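# Three arms lay a duct in a trench and close its cover

## Task

Put the duct into the trench that has a cover, then close the cover again. It only counts if the duct and cover stay in place without any robot holding them; at the end every gripper must release and the arms must move away.

## Robot and tools

Setup: three identical i2rt Big YAM arms named arm1, arm2 and arm3. Each has six joints, a two-finger gripper and a wrist camera (arm1_cam_wrist, arm2_cam_wrist, arm3_cam_wrist). Two fixed room cameras, cam_high and cam_low, watch the scene. The arms act independently: if one is stalled the others keep going. Loose objects may occasionally get a brief push from outside.

Frames: one shared scene frame with its origin on the floor and +z upward. The hand point is midway between the fingertips; the hand's z axis runs along the fingers and the fingers close along its y axis. Feet poses are not printed. With joints 1 and 6 at 0 and the hand level and pointing forward, the wrist camera sits above the hand looking toward the fingertips. Full reach is about 1.0 m from the joint 1 axis.

execute_actions: argument actions is a list holding exactly one action or none (empty list = just report state and images). The action is an object keyed by robot name; under each name goes joints, an object mapping joint names to absolute targets (not offsets). Each arm gets its own object, and a call may name one, two or all three arms. Keys and ranges: joint1_rad -2.879 to 2.879 rad (rotates the arm about its foot, positive counter-clockwise seen from above, 0 faces the foot's direction); joint2_rad 0 to 3.141 (shoulder; 0 = upper arm back and near level, increasing lifts it up then forward); joint3_rad 0 to 3.019 (elbow; 0 folded, increasing opens); joint4_rad -1.692 to 1.57 (hand pitch, positive tilts fingers up); joint5_rad -1.57 to 1.57 (sideways hand swing, positive to the arm's right); joint6_rad -2.094 to 2.094 (hand roll, positive clockwise viewed from behind the hand); gripper_m 0 to 0.093 metres of fingertip gap. Completion tolerances: ±0.045, ±0.14, ±0.09, ±0.055, ±0.03, ±0.035 rad and ±0.003 m in that order. Grip force tops out near 50 to 62 N per pad, sometimes lower. All motions in one action begin together and may finish at different times; joints move at different speeds, so the hand can swing on a wide path. Omitted joints or arms may still be driving toward earlier targets. Optional cameras: list of names, or "all"; omitted/null = all, [] = none. An unknown key, unknown camera or out-of-range value rejects the whole call and nothing moves.

wait: seconds from 0 to 10; commands nothing new and returns the same state and images as an empty action.

zoom_image: camera plus region [x0, y0, x1, y1] in pixels of that camera's latest full image (origin top-left, images 896x504), at most 504 by 504; gives a sharper close-up.

finished_scene: scene = number of the current scene. Irreversible; call it only once the duct is in, the cover is closed, and the arms have released and pulled back. Its result tells whether the task succeeded and gives the next task.

Reading results: joint_positions gives current angles; joint torques list the drive output per arm joint (never zero, noisy, with per-arm offset and scale, friction may fake or mask load). joint_status tells how each commanded motion ended. off_target: stopped short, may still push. contact_stop or time_out: the joint gives up its target and holds where it stopped, except that after time_out a joint may keep a target within 0.375, 0.375, 0.113, 0.225, 0.075, 0.3 rad (joints 1 to 6) of its position and keep pushing; on_its_own lists such uncommanded behaviour, and its held at value is the target, not the position. To relieve a push, command the joint to its reported position. A load-bearing joint then sags. A target very near the current position may produce no motion. "joint command not followed" (often with a cause: line) means a self/inter-arm collision check blocked that arm's joint targets; its gripper target still runs, and blocked joints show not_followed and may be retried with later actions until new valid targets arrive or the path clears. Empty calls never show this line. If a result reports a stop, later execute_actions, wait and finished_scene calls in that same reply are skipped.

Cameras: calibration lines give K, distortion D, T_world_to_cam and pos_world in OpenCV conventions; actual fixed cameras may differ by up to about 2.3 degrees and 9 mm, and wrist poses inherit joint-reading errors. Results list cameras whose numbers changed.

Motor heat: holding loads warms motors, even while you are thinking, and the robot keeps its last command during that time. A MOTOR HOT line appears at 85 °C; at 100 °C an OVER-TEMPERATURE FAULT drops that whole arm, gripper included, until it cools, and its unfinished keys read limit_stop_at_motor_heat (resend targets afterwards). Some heat carries into the next scene.

Avoid: two robots pressing hard on each other (ends the run; hard hits may too; no state line reports arm contact, and the collision check ignores fingers, gripper housings and wrist cameras and can react late). Objects touching robots are fine. Never knock anything off the work area or to the floor. Avoid drops, slips, slams and prolonged hard pushing, since the arm does not stop on contact. Shorter robot motion is better.

Each tool is called after ">>>" as name(argument=value, ...) on one line, values as JSON.

## Session

>>> execute_actions(actions=[])

Scene clock: 0.00 s.
Joint torques (N m, as the arm reports them, + toward a larger angle): no reading
arm1.joint_positions: joint1_rad=+0.312 joint2_rad=+0.472 joint3_rad=+1.446 joint4_rad=-1.448 joint5_rad=+0.128 joint6_rad=-0.264 gripper_m=+0.095
arm1.joint_status: not commanded
arm1.hand: x=-0.0292 y=-0.4760 z=+1.4063 quat_wxyz=(-0.405, +0.731, -0.435, -0.334) (m; scene frame)
arm2.joint_positions: joint1_rad=+0.268 joint2_rad=+0.651 joint3_rad=+1.390 joint4_rad=-1.371 joint5_rad=-0.171 joint6_rad=-0.201 gripper_m=+0.094
arm2.joint_status: not commanded
arm2.hand: x=-0.6270 y=-0.2236 z=+1.2920 quat_wxyz=(-0.240, +0.791, -0.415, -0.380) (m; scene frame)
arm3.joint_positions: joint1_rad=-0.077 joint2_rad=+0.527 joint3_rad=+1.383 joint4_rad=-1.215 joint5_rad=+0.068 joint6_rad=-0.261 gripper_m=+0.094
arm3.joint_status: not commanded
arm3.hand: x=+0.5561 y=-0.2362 z=+1.3649 quat_wxyz=(-0.485, +0.610, -0.556, -0.289) (m; scene frame)
pictures: arm1_cam_wrist, arm2_cam_wrist, arm3_cam_wrist, cam_high, cam_low
Images, in order (width x height): arm1_cam_wrist 896x504, arm2_cam_wrist 896x504, arm3_cam_wrist 896x504, cam_high 896x504, cam_low 896x504.

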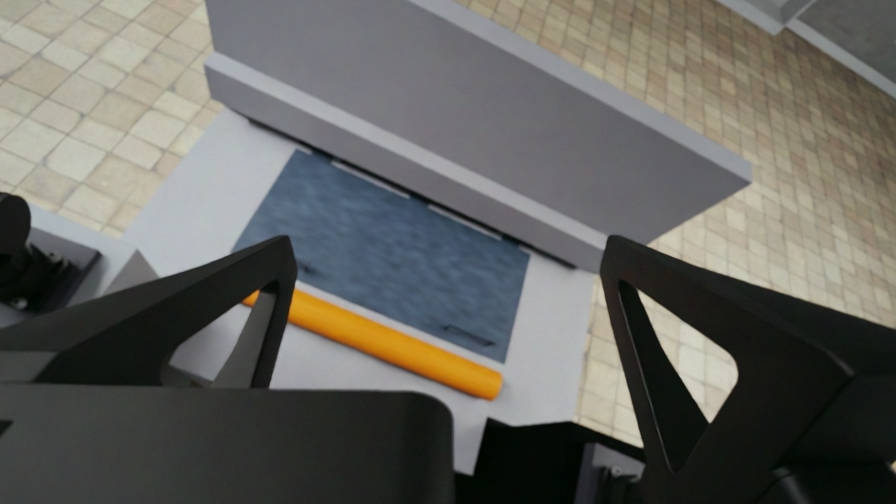

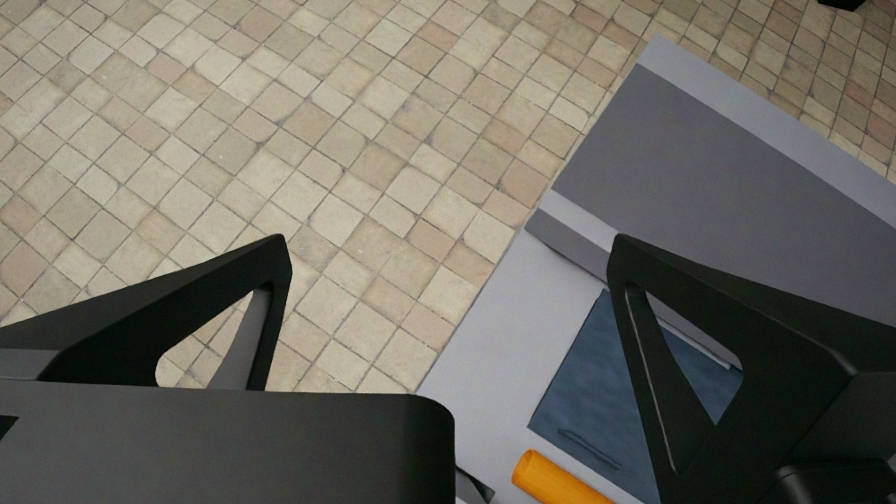

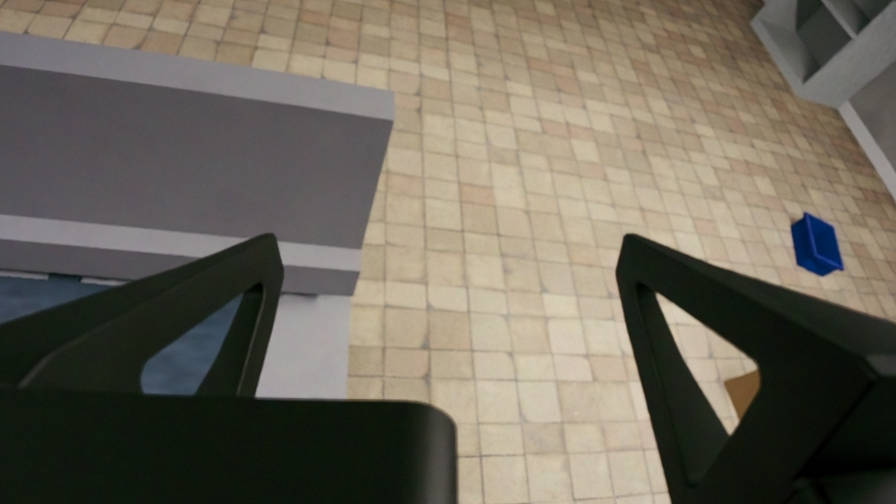

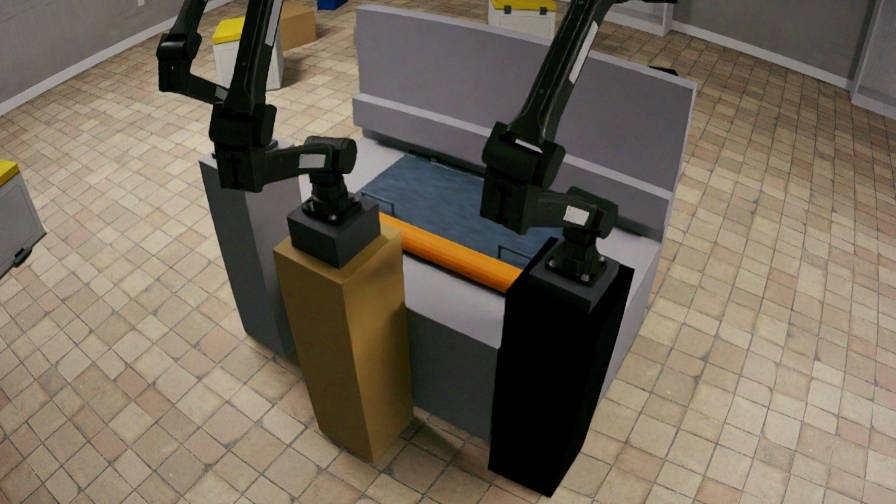

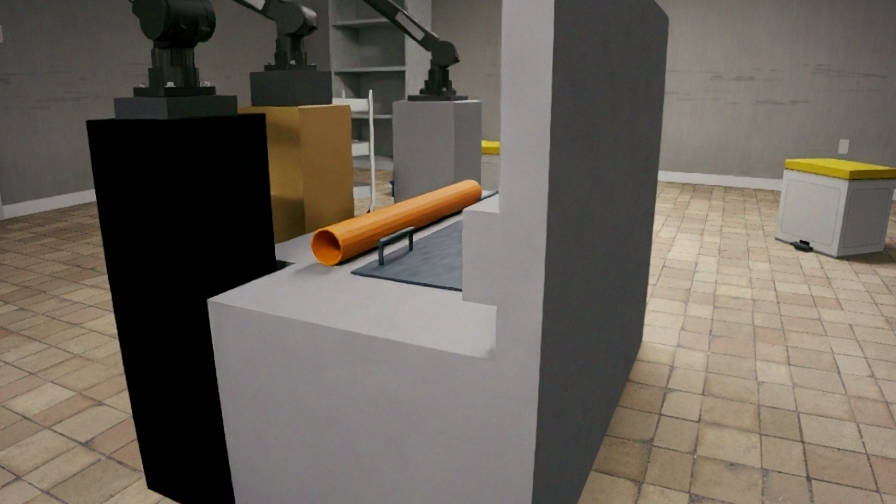

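>>> execute_actions(actions=[{"arm1":{"joints":{"joint1_rad":0,"joint2_rad":1.0,"joint3_rad":1.0,"joint4_rad":-1.2,"joint5_rad":0,"joint6_rad":0}},"arm2":{"joints":{"joint1_rad":0,"joint2_rad":1.0,"joint3_rad":1.0,"joint4_rad":-1.2,"joint5_rad":0,"joint6_rad":0}},"arm3":{"joints":{"joint1_rad":0,"joint2_rad":1.0,"joint3_rad":1.0,"joint4_rad":-1.2,"joint5_rad":0,"joint6_rad":0}}}])

Scene clock: 2.30 s.
Joint torques (N m, as the arm reports them, + toward a larger angle): arm1=[-0.28 -7.08 12.37  1.6  -0.09  0.16] | arm2=[-1.83 -4.54 13.12  1.93  0.03  0.09] | arm3=[ 1.66 -5.65  9.71  0.86 -0.09  0.19]
arm1.joint_positions: joint1_rad=+0.002 joint2_rad=+1.015 joint3_rad=+0.987 joint4_rad=-1.210 joint5_rad=+0.002 joint6_rad=-0.011 gripper_m=+0.094
arm1.joint_status: all done
arm1.hand: x=+0.0002 y=-0.2800 z=+1.0854 quat_wxyz=(-0.125, +0.699, -0.695, -0.114) (m; scene frame)
arm2.joint_positions: joint1_rad=+0.003 joint2_rad=+1.000 joint3_rad=+0.973 joint4_rad=-1.212 joint5_rad=-0.001 joint6_rad=-0.009 gripper_m=+0.094
arm2.joint_status: all done
arm2.hand: x=-0.5387 y=-0.1112 z=+1.0073 quat_wxyz=(-0.113, +0.719, -0.677, -0.112) (m; scene frame)
arm3.joint_positions: joint1_rad=-0.012 joint2_rad=+1.006 joint3_rad=+0.980 joint4_rad=-1.205 joint5_rad=+0.002 joint6_rad=-0.009 gripper_m=+0.094
arm3.joint_status: all done
arm3.hand: x=+0.5407 y=-0.1071 z=+1.0261 quat_wxyz=(-0.121, +0.679, -0.716, -0.108) (m; scene frame)
pictures: arm1_cam_wrist, arm2_cam_wrist, arm3_cam_wrist, cam_high, cam_low
camera_calibration (this result's frames):
arm1_cam_wrist: T_world_to_cam=[[0.999924, -0.00731874, 0.00995499, -0.0149539], [-0.00976222, -0.961842, 0.27343, -0.562445], [0.00757397, -0.273506, -0.96184, 1.09187], [0, 0, 0, 1]] pos_world=[0.00119225, -0.242459, 1.20415]
arm2_cam_wrist: T_world_to_cam=[[0.998253, 0.0582614, -0.00977666, 0.556008], [0.0585461, -0.953542, 0.295518, -0.364768], [0.00789484, -0.295574, -0.955287, 1.05905], [0, 0, 0, 1]] pos_world=[-0.542042, -0.0671859, 1.12493]
arm3_cam_wrist: T_world_to_cam=[[0.99893, -0.045503, 0.00826955, -0.552529], [-0.0459177, -0.954464, 0.294772, -0.375385], [-0.00551999, -0.294836, -0.955532, 1.07483], [0, 0, 0, 1]] pos_world=[0.540634, -0.0665358, 1.14225]
Images, in order (width x height): arm1_cam_wrist 896x504, arm2_cam_wrist 896x504, arm3_cam_wrist 896x504, cam_high 896x504, cam_low 896x504.

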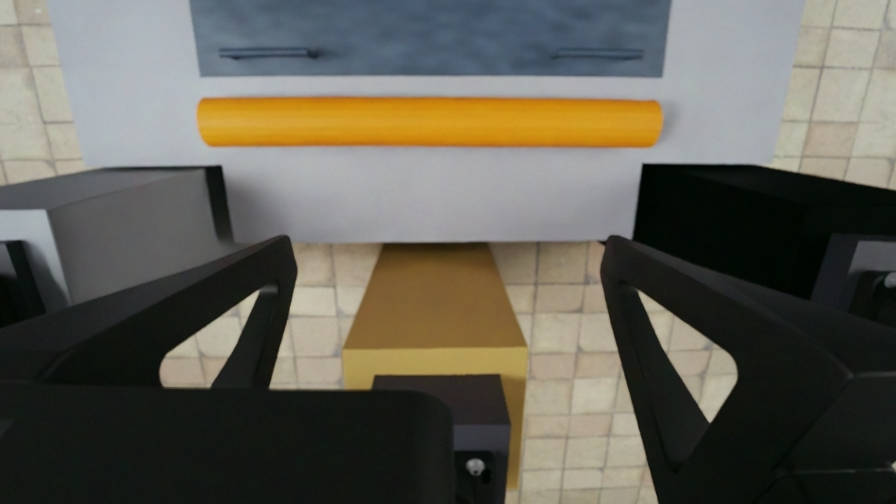

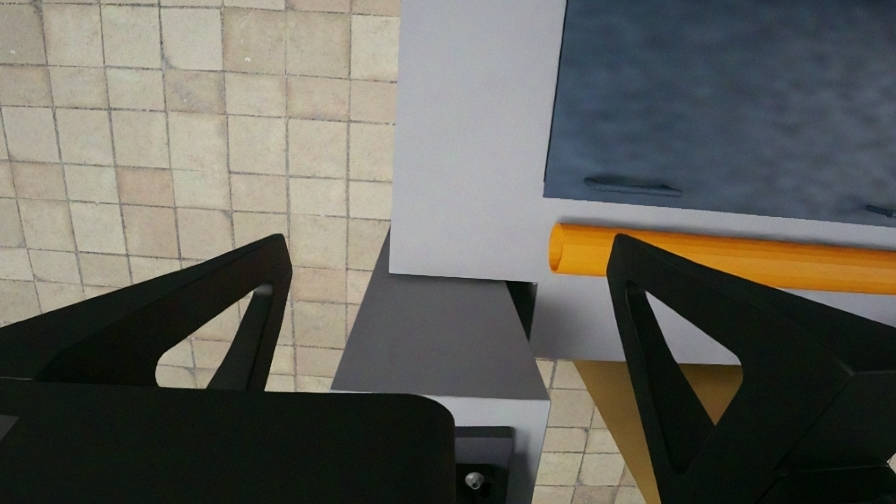

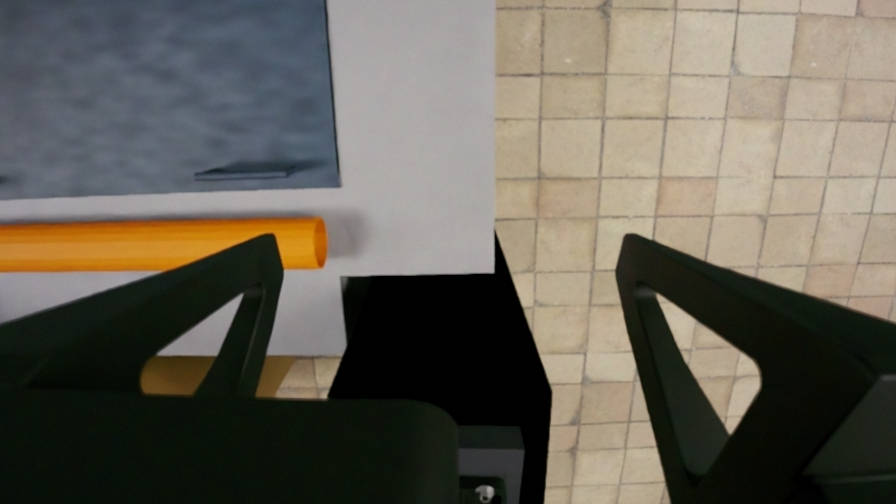

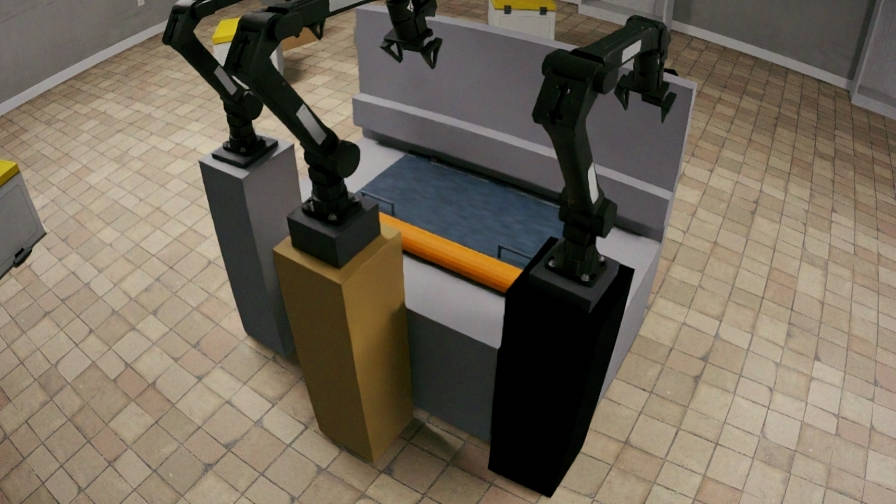

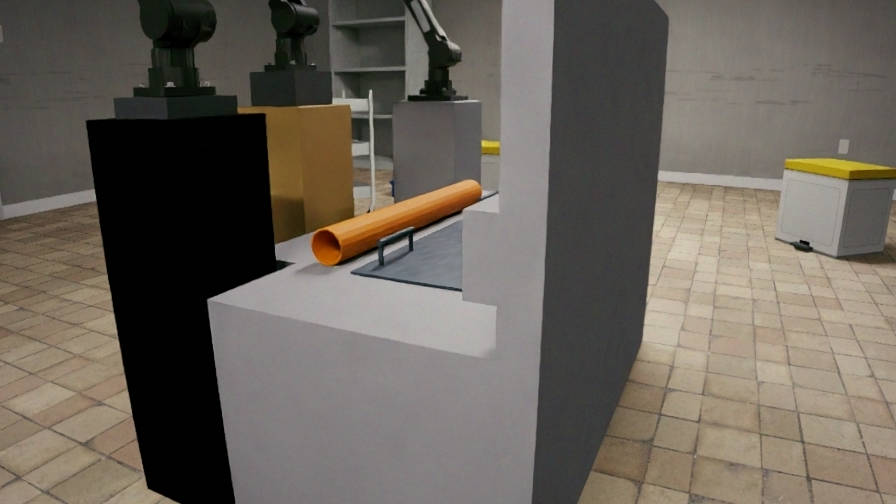

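>>> execute_actions(actions=[{"arm1":{"joints":{"joint4_rad":-0.2}},"arm2":{"joints":{"joint3_rad":1.6}},"arm3":{"joints":{"joint2_rad":1.5}}}], cameras=["arm1_cam_wrist"])

Scene clock: 4.83 s.
Joint torques (N m, as the arm reports them, + toward a larger angle): arm1=[-0.32 -8.72 13.41  3.08 -0.1   0.19] | arm2=[-1.61 -3.3  13.03  2.84  0.04  0.09] | arm3=[  1.7  -12.24   7.89   0.01  -0.1    0.18]
arm1.joint_positions: joint1_rad=+0.002 joint2_rad=+1.015 joint3_rad=+0.987 joint4_rad=-0.223 joint5_rad=+0.002 joint6_rad=-0.011 gripper_m=+0.094
arm1.joint_status: all done
arm1.hand: x=-0.0007 y=-0.1231 z=+1.2576 quat_wxyz=(-0.443, +0.560, -0.554, -0.428) (m; scene frame)
arm2.joint_positions: joint1_rad=+0.003 joint2_rad=+0.991 joint3_rad=+1.566 joint4_rad=-1.212 joint5_rad=-0.001 joint6_rad=-0.009 gripper_m=+0.094
arm2.joint_status: all done
arm2.hand: x=-0.5443 y=-0.0541 z=+1.3095 quat_wxyz=(-0.310, +0.653, -0.613, -0.318) (m; scene frame)
arm3.joint_positions: joint1_rad=-0.012 joint2_rad=+1.507 joint3_rad=+0.980 joint4_rad=-1.205 joint5_rad=+0.002 joint6_rad=-0.009 gripper_m=+0.094
arm3.joint_status: all done
arm3.hand: x=+0.5423 y=-0.0937 z=+0.8589 quat_wxyz=(+0.062, +0.686, -0.723, +0.063) (m; scene frame)
pictures: arm1_cam_wrist
camera_calibration (this result's frames):
arm1_cam_wrist: T_world_to_cam=[[0.999938, -0.00584656, 0.00942783, -0.0137271], [0.00171008, -0.758456, -0.651723, 0.72982], [0.0109609, 0.651699, -0.758399, 1.1585], [0, 0, 0, 1]] pos_world=[-0.000220083, -0.20154, 1.35438]
Images, in order (width x height): arm1_cam_wrist 896x504.

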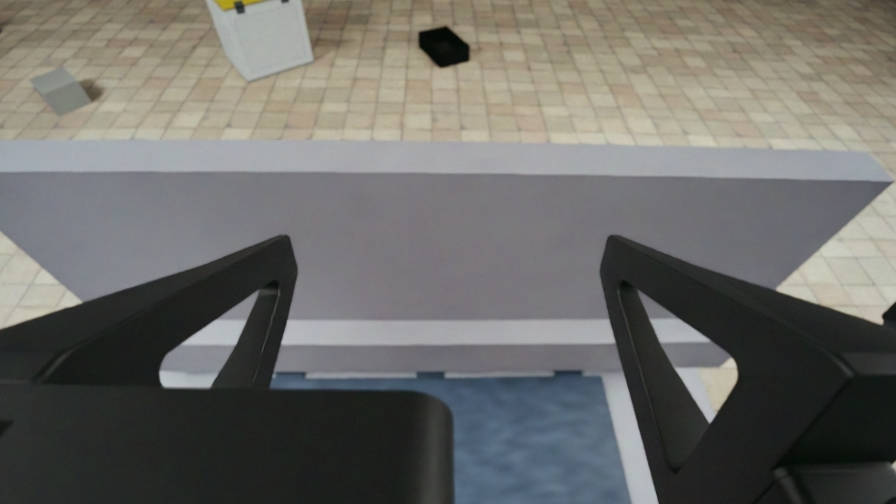

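>>> execute_actions(actions=[{"arm1":{"joints":{"joint1_rad":0.068,"joint2_rad":2.27,"joint3_rad":0.92,"joint4_rad":-0.211,"joint6_rad":-1.503}},"arm2":{"joints":{"joint1_rad":-0.752,"joint2_rad":2.072,"joint3_rad":0.93,"joint4_rad":-0.414,"joint6_rad":0.869,"gripper_m":0.06}},"arm3":{"joints":{"joint1_rad":0.80,"joint2_rad":2.14,"joint3_rad":1.0,"joint4_rad":-0.418,"joint6_rad":-0.81,"gripper_m":0.06}}}])

Scene clock: 9.27 s.
Joint torques (N m, as the arm reports them, + toward a larger angle): arm1=[ -0.31 -15.16   2.66   1.07  -0.16  -0.04] | arm2=[ -1.03 -11.61   5.99   1.42   0.01   0.09] | arm3=[  0.7  -16.86   4.38   0.46  -0.09   0.02]
arm1.joint_positions: joint1_rad=+0.069 joint2_rad=+2.259 joint3_rad=+0.920 joint4_rad=-0.222 joint5_rad=+0.002 joint6_rad=-1.492 gripper_m=+0.095
arm1.joint_status: all done
arm1.hand: x=-0.0211 y=-0.2147 z=+0.6026 quat_wxyz=(-0.008, +1.000, -0.009, +0.006) (m; scene frame)
arm2.joint_positions: joint1_rad=-0.761 joint2_rad=+2.055 joint3_rad=+0.909 joint4_rad=-0.430 joint5_rad=+0.001 joint6_rad=+0.860 gripper_m=+0.060
arm2.joint_status: all done
arm2.hand: x=-0.2464 y=-0.1391 z=+0.6078 quat_wxyz=(-0.004, -0.002, -1.000, +0.008) (m; scene frame)
arm3.joint_positions: joint1_rad=+0.802 joint2_rad=+2.144 joint3_rad=+0.982 joint4_rad=-0.428 joint5_rad=+0.000 joint6_rad=-0.802 gripper_m=+0.060
arm3.joint_status: all done
arm3.hand: x=+0.2263 y=-0.1374 z=+0.5959 quat_wxyz=(+0.014, +1.000, -0.008, +0.009) (m; scene frame)
pictures: arm1_cam_wrist, arm2_cam_wrist, arm3_cam_wrist, cam_high, cam_low
camera_calibration (this result's frames):
arm1_cam_wrist: T_world_to_cam=[[0.0307342, 0.999448, 0.0125915, 0.205731], [0.808138, -0.0322605, 0.588108, -0.340673], [0.58819, -0.00789936, -0.808684, 0.622539], [0, 0, 0, 1]] pos_world=[-0.0971831, -0.21169, 0.7012]
arm2_cam_wrist: T_world_to_cam=[[-0.00990345, -0.999948, -0.00261541, -0.138029], [-0.819027, 0.00661104, 0.573716, -0.542123], [-0.573669, 0.00782386, -0.81905, 0.482923], [0, 0, 0, 1]] pos_world=[-0.168343, -0.138216, 0.706201]
arm3_cam_wrist: T_world_to_cam=[[0.0102802, 0.999431, -0.0321169, 0.155031], [0.80109, 0.010991, 0.598443, -0.531919], [0.598455, -0.0318806, -0.800522, 0.460184], [0, 0, 0, 1]] pos_world=[0.149122, -0.134425, 0.691689]
Images, in order (width x height): arm1_cam_wrist 896x504, arm2_cam_wrist 896x504, arm3_cam_wrist 896x504, cam_high 896x504, cam_low 896x504.

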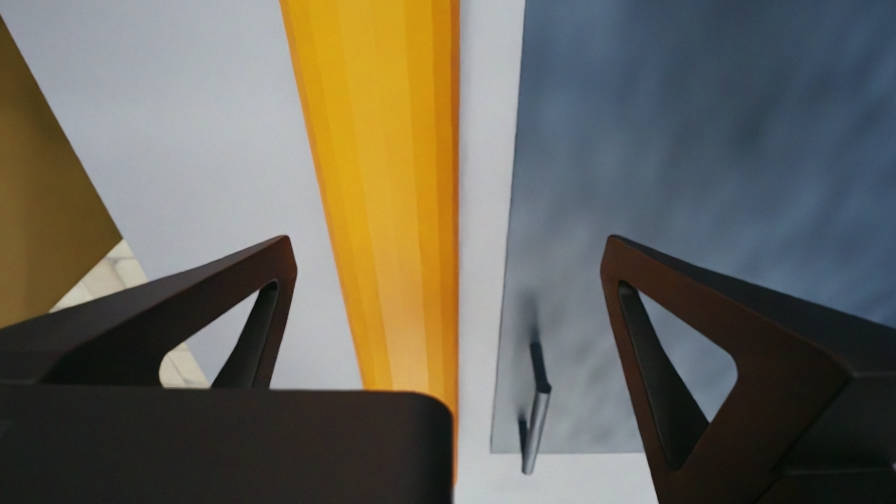

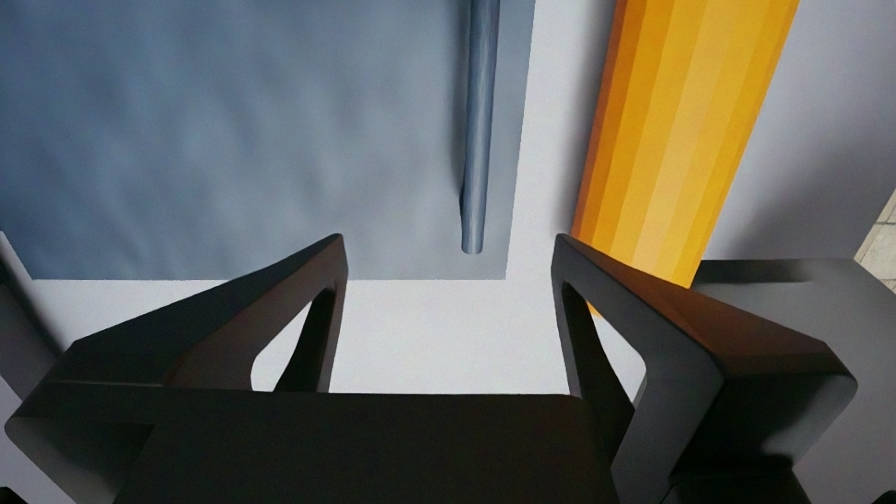

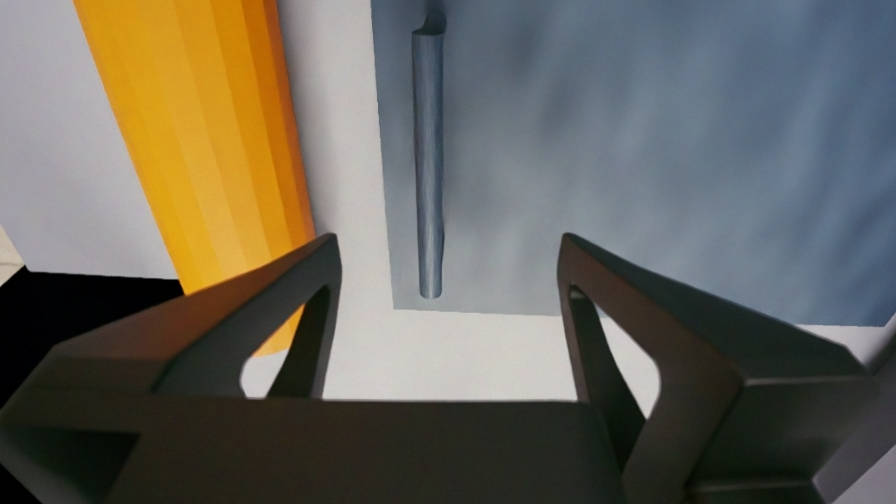

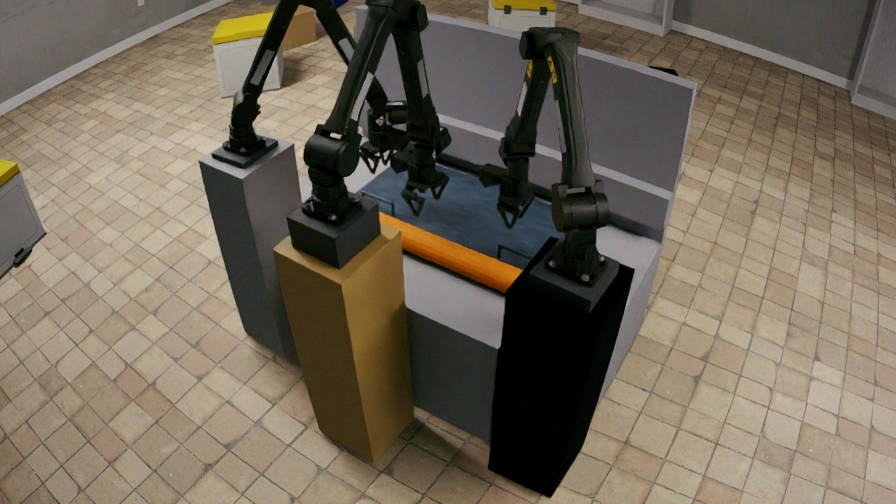

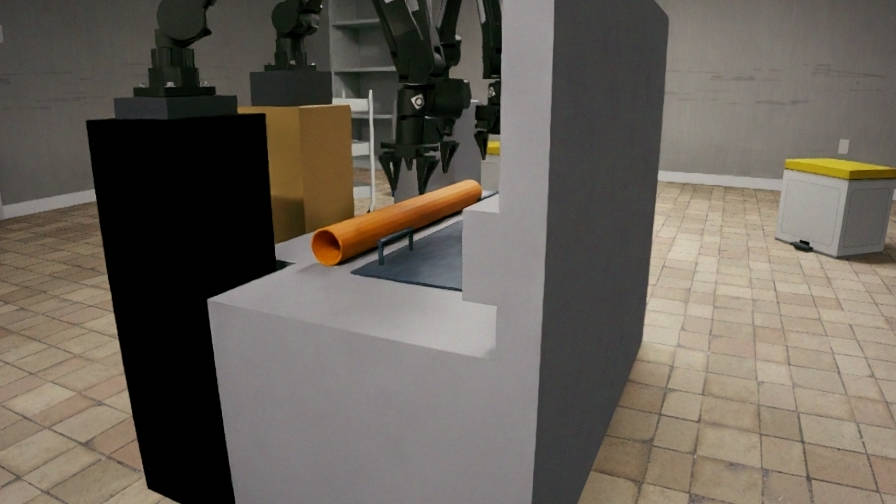

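>>> execute_actions(actions=[{"arm1":{"joints":{"joint2_rad":2.42,"joint3_rad":0.916,"joint4_rad":-0.073}},"arm2":{"joints":{"joint1_rad":-0.745,"joint2_rad":2.271,"joint3_rad":0.923,"joint4_rad":-0.212,"joint6_rad":0.876}},"arm3":{"joints":{"joint1_rad":0.755,"joint2_rad":2.306,"joint3_rad":0.954,"joint4_rad":-0.18,"joint6_rad":-0.862}}}], cameras=["arm1_cam_wrist","arm2_cam_wrist","arm3_cam_wrist"])

Scene clock: 11.67 s.
Joint torques (N m, as the arm reports them, + toward a larger angle): arm1=[ -0.25 -16.17   1.     1.07  -0.16  -0.03] | arm2=[ -0.9  -13.71   2.99   1.41   0.01   0.09] | arm3=[  0.01 -17.29   1.91   0.47  -0.09   0.01]
arm1.joint_positions: joint1_rad=+0.069 joint2_rad=+2.420 joint3_rad=+0.916 joint4_rad=-0.087 joint5_rad=+0.002 joint6_rad=-1.493 gripper_m=+0.095
arm1.joint_status: all done
arm1.hand: x=-0.0184 y=-0.2470 z=+0.5431 quat_wxyz=(+0.006, +1.000, -0.009, +0.007) (m; scene frame)
arm2.joint_positions: joint1_rad=-0.754 joint2_rad=+2.272 joint3_rad=+0.915 joint4_rad=-0.228 joint5_rad=+0.001 joint6_rad=+0.867 gripper_m=+0.060
arm2.joint_status: all done
arm2.hand: x=-0.2606 y=-0.1530 z=+0.5241 quat_wxyz=(+0.000, -0.002, -1.000, +0.012) (m; scene frame)
arm3.joint_positions: joint1_rad=+0.763 joint2_rad=+2.319 joint3_rad=+0.950 joint4_rad=-0.190 joint5_rad=+0.000 joint6_rad=-0.853 gripper_m=+0.060
arm3.joint_status: all done
arm3.hand: x=+0.2538 y=-0.1442 z=+0.5223 quat_wxyz=(+0.003, +1.000, -0.002, -0.002) (m; scene frame)
pictures: arm1_cam_wrist, arm2_cam_wrist, arm3_cam_wrist
camera_calibration (this result's frames):
arm1_cam_wrist: T_world_to_cam=[[0.0303059, 0.99942, -0.0155275, 0.253933], [0.807138, -0.0153062, 0.590164, -0.305812], [0.589584, -0.0304183, -0.807134, 0.566205], [0, 0, 0, 1]] pos_world=[-0.0946883, -0.241244, 0.641425]
arm2_cam_wrist: T_world_to_cam=[[-0.0100606, -0.999932, 0.00588008, -0.156866], [-0.814901, 0.0116066, 0.579484, -0.506881], [-0.579513, 0.00103826, -0.814962, 0.401685], [0, 0, 0, 1]] pos_world=[-0.181855, -0.151389, 0.62201]
arm3_cam_wrist: T_world_to_cam=[[-0.00291961, 0.999954, -0.00913975, 0.150649], [0.8135, 0.00769035, 0.581514, -0.504617], [0.581558, -0.00573739, -0.813485, 0.399434], [0, 0, 0, 1]] pos_world=[0.178651, -0.14447, 0.619752]
Images, in order (width x height): arm1_cam_wrist 896x504, arm2_cam_wrist 896x504, arm3_cam_wrist 896x504.

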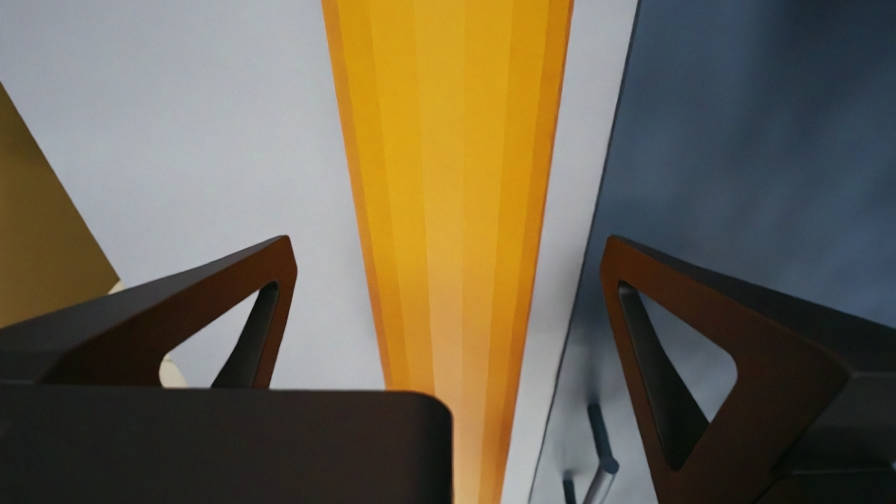

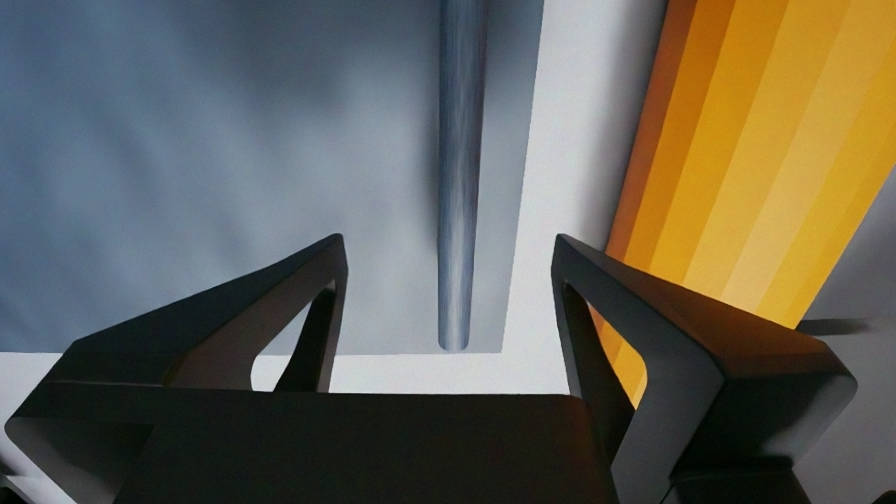

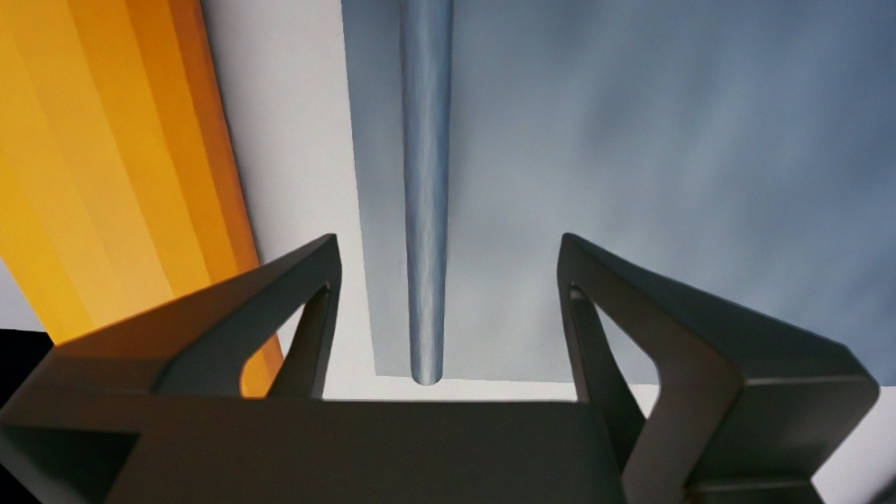

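>>> execute_actions(actions=[{"arm1":{"joints":{"joint2_rad":2.585,"joint3_rad":1.012,"joint4_rad":0.005}},"arm2":{"joints":{"joint2_rad":2.398,"joint3_rad":0.974,"joint4_rad":-0.136}},"arm3":{"joints":{"joint2_rad":2.425,"joint3_rad":0.988,"joint4_rad":-0.095}}}], cameras=["arm1_cam_wrist","arm2_cam_wrist","arm3_cam_wrist","cam_low"])

>>> zoom_image(camera="cam_low", region=[280, 150, 520, 300])

Scene clock: 14.33 s.
Joint torques (N m, as the arm reports them, + toward a larger angle): arm1=[ -0.27 -17.15   0.54   0.88   0.06  -0.01] | arm2=[ -1.1  -13.26   2.12   1.36  -0.02   0.1 ] | arm3=[  0.17 -16.64   1.24   0.47  -0.09   0.04]
arm1.joint_positions: joint1_rad=+0.069 joint2_rad=+2.588 joint3_rad=+1.008 joint4_rad=-0.005 joint5_rad=-0.003 joint6_rad=-1.495 gripper_m=+0.095
arm1.joint_status: all done
arm1.hand: x=-0.0187 y=-0.2454 z=+0.4843 quat_wxyz=(+0.003, +1.000, -0.008, +0.005) (m; scene frame)
arm2.joint_positions: joint1_rad=-0.753 joint2_rad=+2.389 joint3_rad=+0.969 joint4_rad=-0.151 joint5_rad=+0.002 joint6_rad=+0.868 gripper_m=+0.060
arm2.joint_status: all done
arm2.hand: x=-0.2558 y=-0.1480 z=+0.4836 quat_wxyz=(-0.006, -0.001, -1.000, +0.007) (m; scene frame)
arm3.joint_positions: joint1_rad=+0.763 joint2_rad=+2.426 joint3_rad=+0.987 joint4_rad=-0.103 joint5_rad=+0.000 joint6_rad=-0.854 gripper_m=+0.060
arm3.joint_status: all done
arm3.hand: x=+0.2538 y=-0.1446 z=+0.4835 quat_wxyz=(-0.004, +1.000, -0.002, -0.007) (m; scene frame)
pictures: arm1_cam_wrist, arm2_cam_wrist, arm3_cam_wrist, cam_low
camera_calibration (this result's frames):
arm1_cam_wrist: T_world_to_cam=[[0.0279312, 0.999561, -0.00992135, 0.248747], [0.810317, -0.0168291, 0.58575, -0.269057], [0.585326, -0.0244002, -0.810431, 0.521939], [0, 0, 0, 1]] pos_world=[-0.0944304, -0.24043, 0.583063]
arm2_cam_wrist: T_world_to_cam=[[-0.00943023, -0.999941, -0.00537587, -0.145947], [-0.821243, 0.00467753, 0.570559, -0.477898], [-0.5705, 0.0097954, -0.821239, 0.378041], [0, 0, 0, 1]] pos_world=[-0.178175, -0.147406, 0.582346]
arm3_cam_wrist: T_world_to_cam=[[-0.00322812, 0.999989, 0.00330053, 0.144743], [0.819694, 0.000755526, 0.572802, -0.480423], [0.572793, 0.00455449, -0.819687, 0.374589], [0, 0, 0, 1]] pos_world=[0.179705, -0.146085, 0.581756]
Images, in order (width x height): arm1_cam_wrist 896x504, arm2_cam_wrist 896x504, arm3_cam_wrist 896x504, cam_low 896x504.

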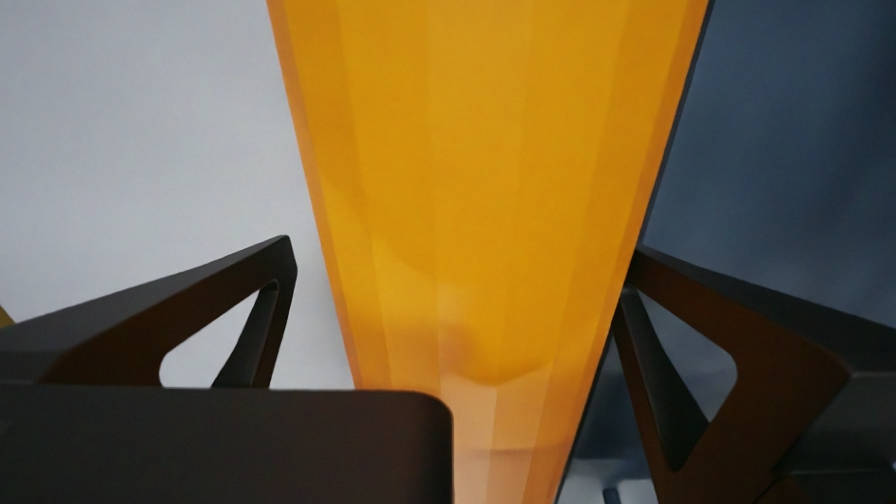

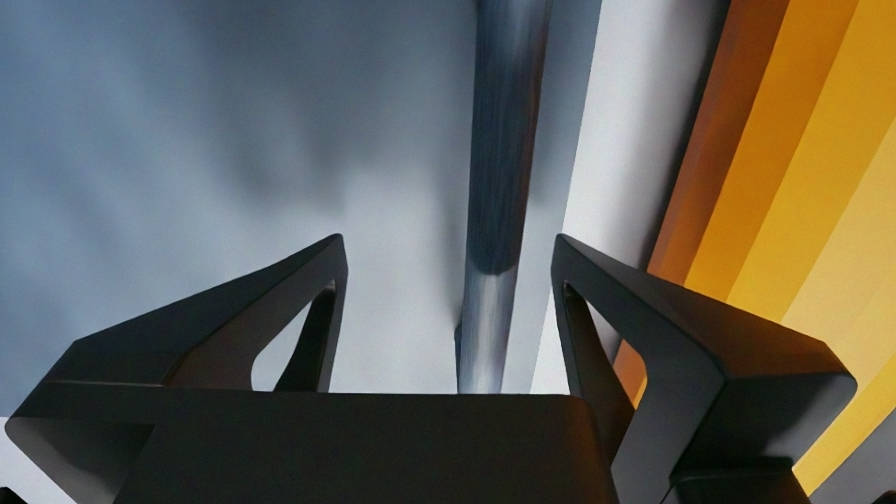

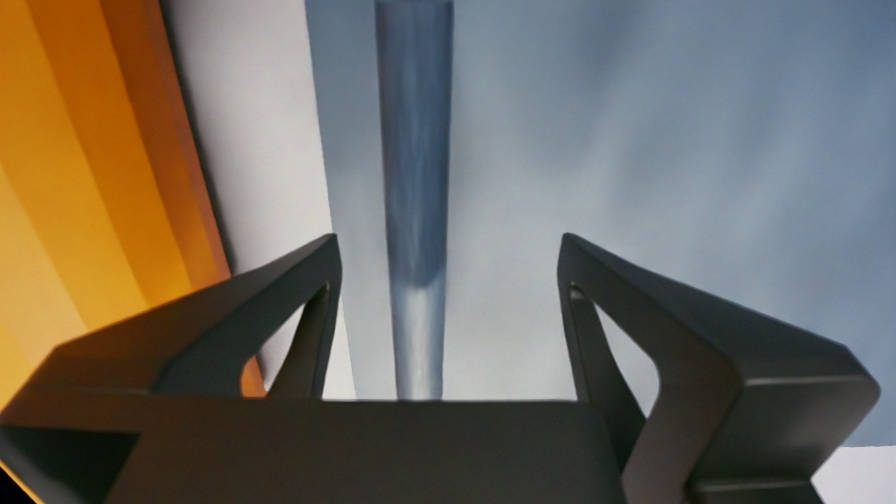

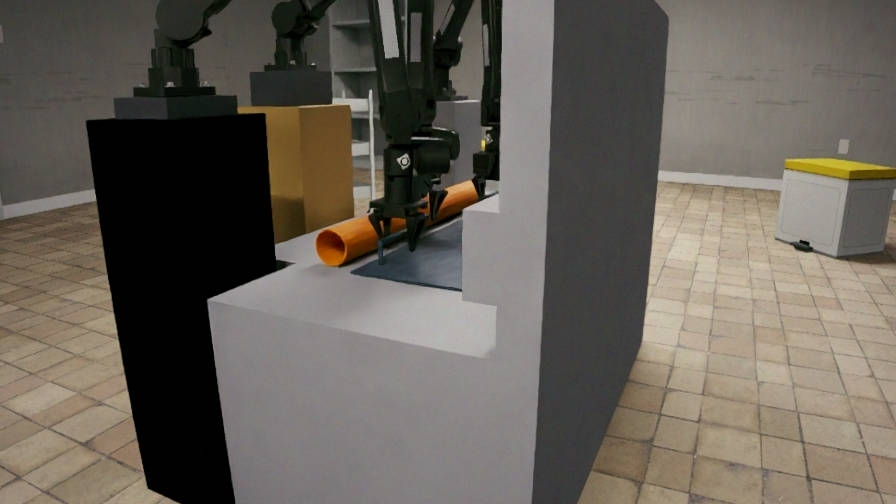

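Region (280, 150, 520, 300) of cam_low's 896x504 image, scaled by 2.100, with more detail than that image has; it fills the top 315 rows of this view, and the rest is white.

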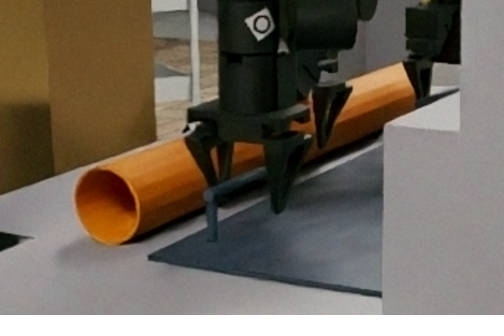

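>>> execute_actions(actions=[{"arm1":{"joints":{"gripper_m":0.0}},"arm2":{"joints":{"joint3_rad":0.942,"joint4_rad":-0.11}},"arm3":{"joints":{"joint3_rad":0.964,"joint4_rad":-0.08}}}], cameras=[])

>>> execute_actions(actions=[{"arm2":{"joints":{"gripper_m":0.0}},"arm3":{"joints":{"gripper_m":0.0}}}], cameras=["arm1_cam_wrist","arm2_cam_wrist","arm3_cam_wrist"])

Scene clock: 15.33 s.
Joint torques (N m, as the arm reports them, + toward a larger angle): arm1=[ -0.29 -17.09   0.14   0.71   0.01   0.01] | arm2=[ -1.21 -13.09   1.29   1.45  -0.02   0.09] | arm3=[  0.24 -16.04   0.84   0.49  -0.08   0.02]
arm1.joint_positions: joint1_rad=+0.069 joint2_rad=+2.588 joint3_rad=+1.013 joint4_rad=+0.002 joint5_rad=-0.002 joint6_rad=-1.496 gripper_m=+0.075
arm1.joint_status: gripper_m off_target (ended at +0.075, target +0.000)
arm1.hand: x=-0.0188 y=-0.2408 z=+0.4844 quat_wxyz=(-0.002, +1.000, -0.007, +0.005) (m; scene frame)
arm2.joint_positions: joint1_rad=-0.753 joint2_rad=+2.389 joint3_rad=+0.944 joint4_rad=-0.127 joint5_rad=+0.002 joint6_rad=+0.868 gripper_m=+0.060
arm2.joint_status: all done
arm2.hand: x=-0.2621 y=-0.1554 z=+0.4823 quat_wxyz=(-0.005, -0.001, -1.000, +0.007) (m; scene frame)
arm3.joint_positions: joint1_rad=+0.763 joint2_rad=+2.426 joint3_rad=+0.969 joint4_rad=-0.090 joint5_rad=+0.000 joint6_rad=-0.854 gripper_m=+0.060
arm3.joint_status: all done
arm3.hand: x=+0.2592 y=-0.1508 z=+0.4828 quat_wxyz=(-0.002, +1.000, -0.002, -0.005) (m; scene frame)
pictures: none
No camera images: the call's "cameras" was empty. Leave "cameras" out to get every camera's image.

Scene clock: 15.97 s.
Joint torques (N m, as the arm reports them, + toward a larger angle): arm1=[ -0.28 -17.08   0.14   0.71   0.01   0.  ] | arm2=[ -0.95 -12.95   1.5    1.4   -0.22  -0.02] | arm3=[  0.3  -16.41   0.8    0.47   0.1   -0.09]
arm1.joint_positions: joint1_rad=+0.069 joint2_rad=+2.588 joint3_rad=+1.013 joint4_rad=+0.002 joint5_rad=-0.002 joint6_rad=-1.496 gripper_m=+0.075
arm1.joint_status: not commanded
arm1.hand: x=-0.0188 y=-0.2408 z=+0.4844 quat_wxyz=(-0.002, +1.000, -0.007, +0.005) (m; scene frame)
arm2.joint_positions: joint1_rad=-0.753 joint2_rad=+2.389 joint3_rad=+0.941 joint4_rad=-0.124 joint5_rad=+0.007 joint6_rad=+0.879 gripper_m=+0.009
arm2.joint_status: gripper_m off_target (ended at +0.009, target +0.000)
arm2.hand: x=-0.2620 y=-0.1571 z=+0.4822 quat_wxyz=(-0.007, -0.007, -1.000, +0.009) (m; scene frame)
arm3.joint_positions: joint1_rad=+0.763 joint2_rad=+2.426 joint3_rad=+0.967 joint4_rad=-0.089 joint5_rad=-0.005 joint6_rad=-0.840 gripper_m=+0.009
arm3.joint_status: gripper_m off_target (ended at +0.009, target +0.000)
arm3.hand: x=+0.2590 y=-0.1519 z=+0.4827 quat_wxyz=(+0.000, +1.000, -0.008, -0.007) (m; scene frame)
pictures: arm1_cam_wrist, arm2_cam_wrist, arm3_cam_wrist
camera_calibration (this result's frames):
arm1_cam_wrist: T_world_to_cam=[[0.0262713, 0.999654, 0.00156402, 0.238523], [0.810088, -0.0222061, 0.585887, -0.270349], [0.585719, -0.014125, -0.810391, 0.524671], [0, 0, 0, 1]] pos_world=[-0.0945694, -0.237033, 0.583209]
arm2_cam_wrist: T_world_to_cam=[[-0.021247, -0.999774, -0.00119402, -0.16017], [-0.822807, 0.0168077, 0.568073, -0.479448], [-0.567924, 0.0130523, -0.822978, 0.375479], [0, 0, 0, 1]] pos_world=[-0.184653, -0.156977, 0.581181]
arm3_cam_wrist: T_world_to_cam=[[0.0100235, 0.999938, -0.00475094, 0.152492], [0.819549, -0.00549286, 0.572983, -0.485189], [0.572921, -0.00963691, -0.819554, 0.368745], [0, 0, 0, 1]] pos_world=[0.184846, -0.151594, 0.580936]
Images, in order (width x height): arm1_cam_wrist 896x504, arm2_cam_wrist 896x504, arm3_cam_wrist 896x504.

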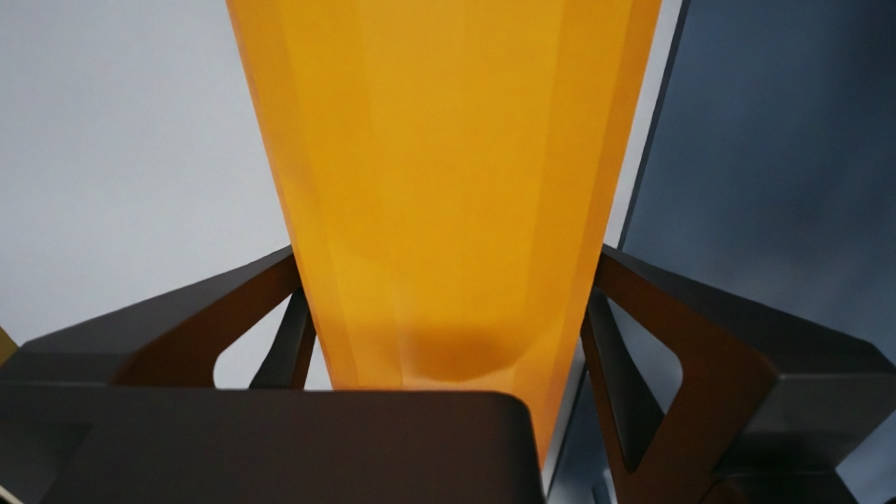

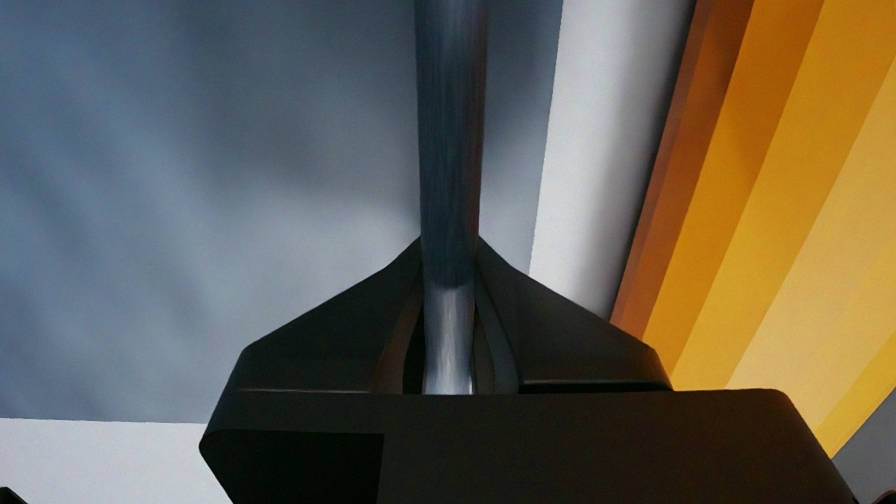

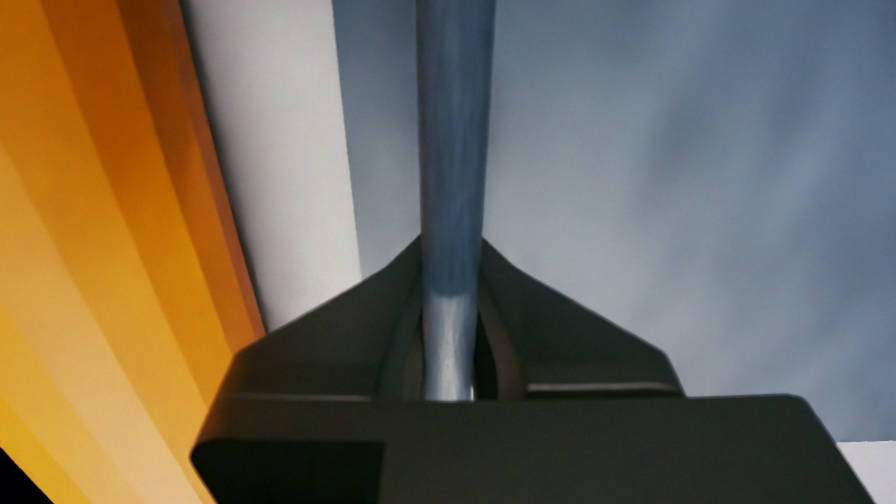

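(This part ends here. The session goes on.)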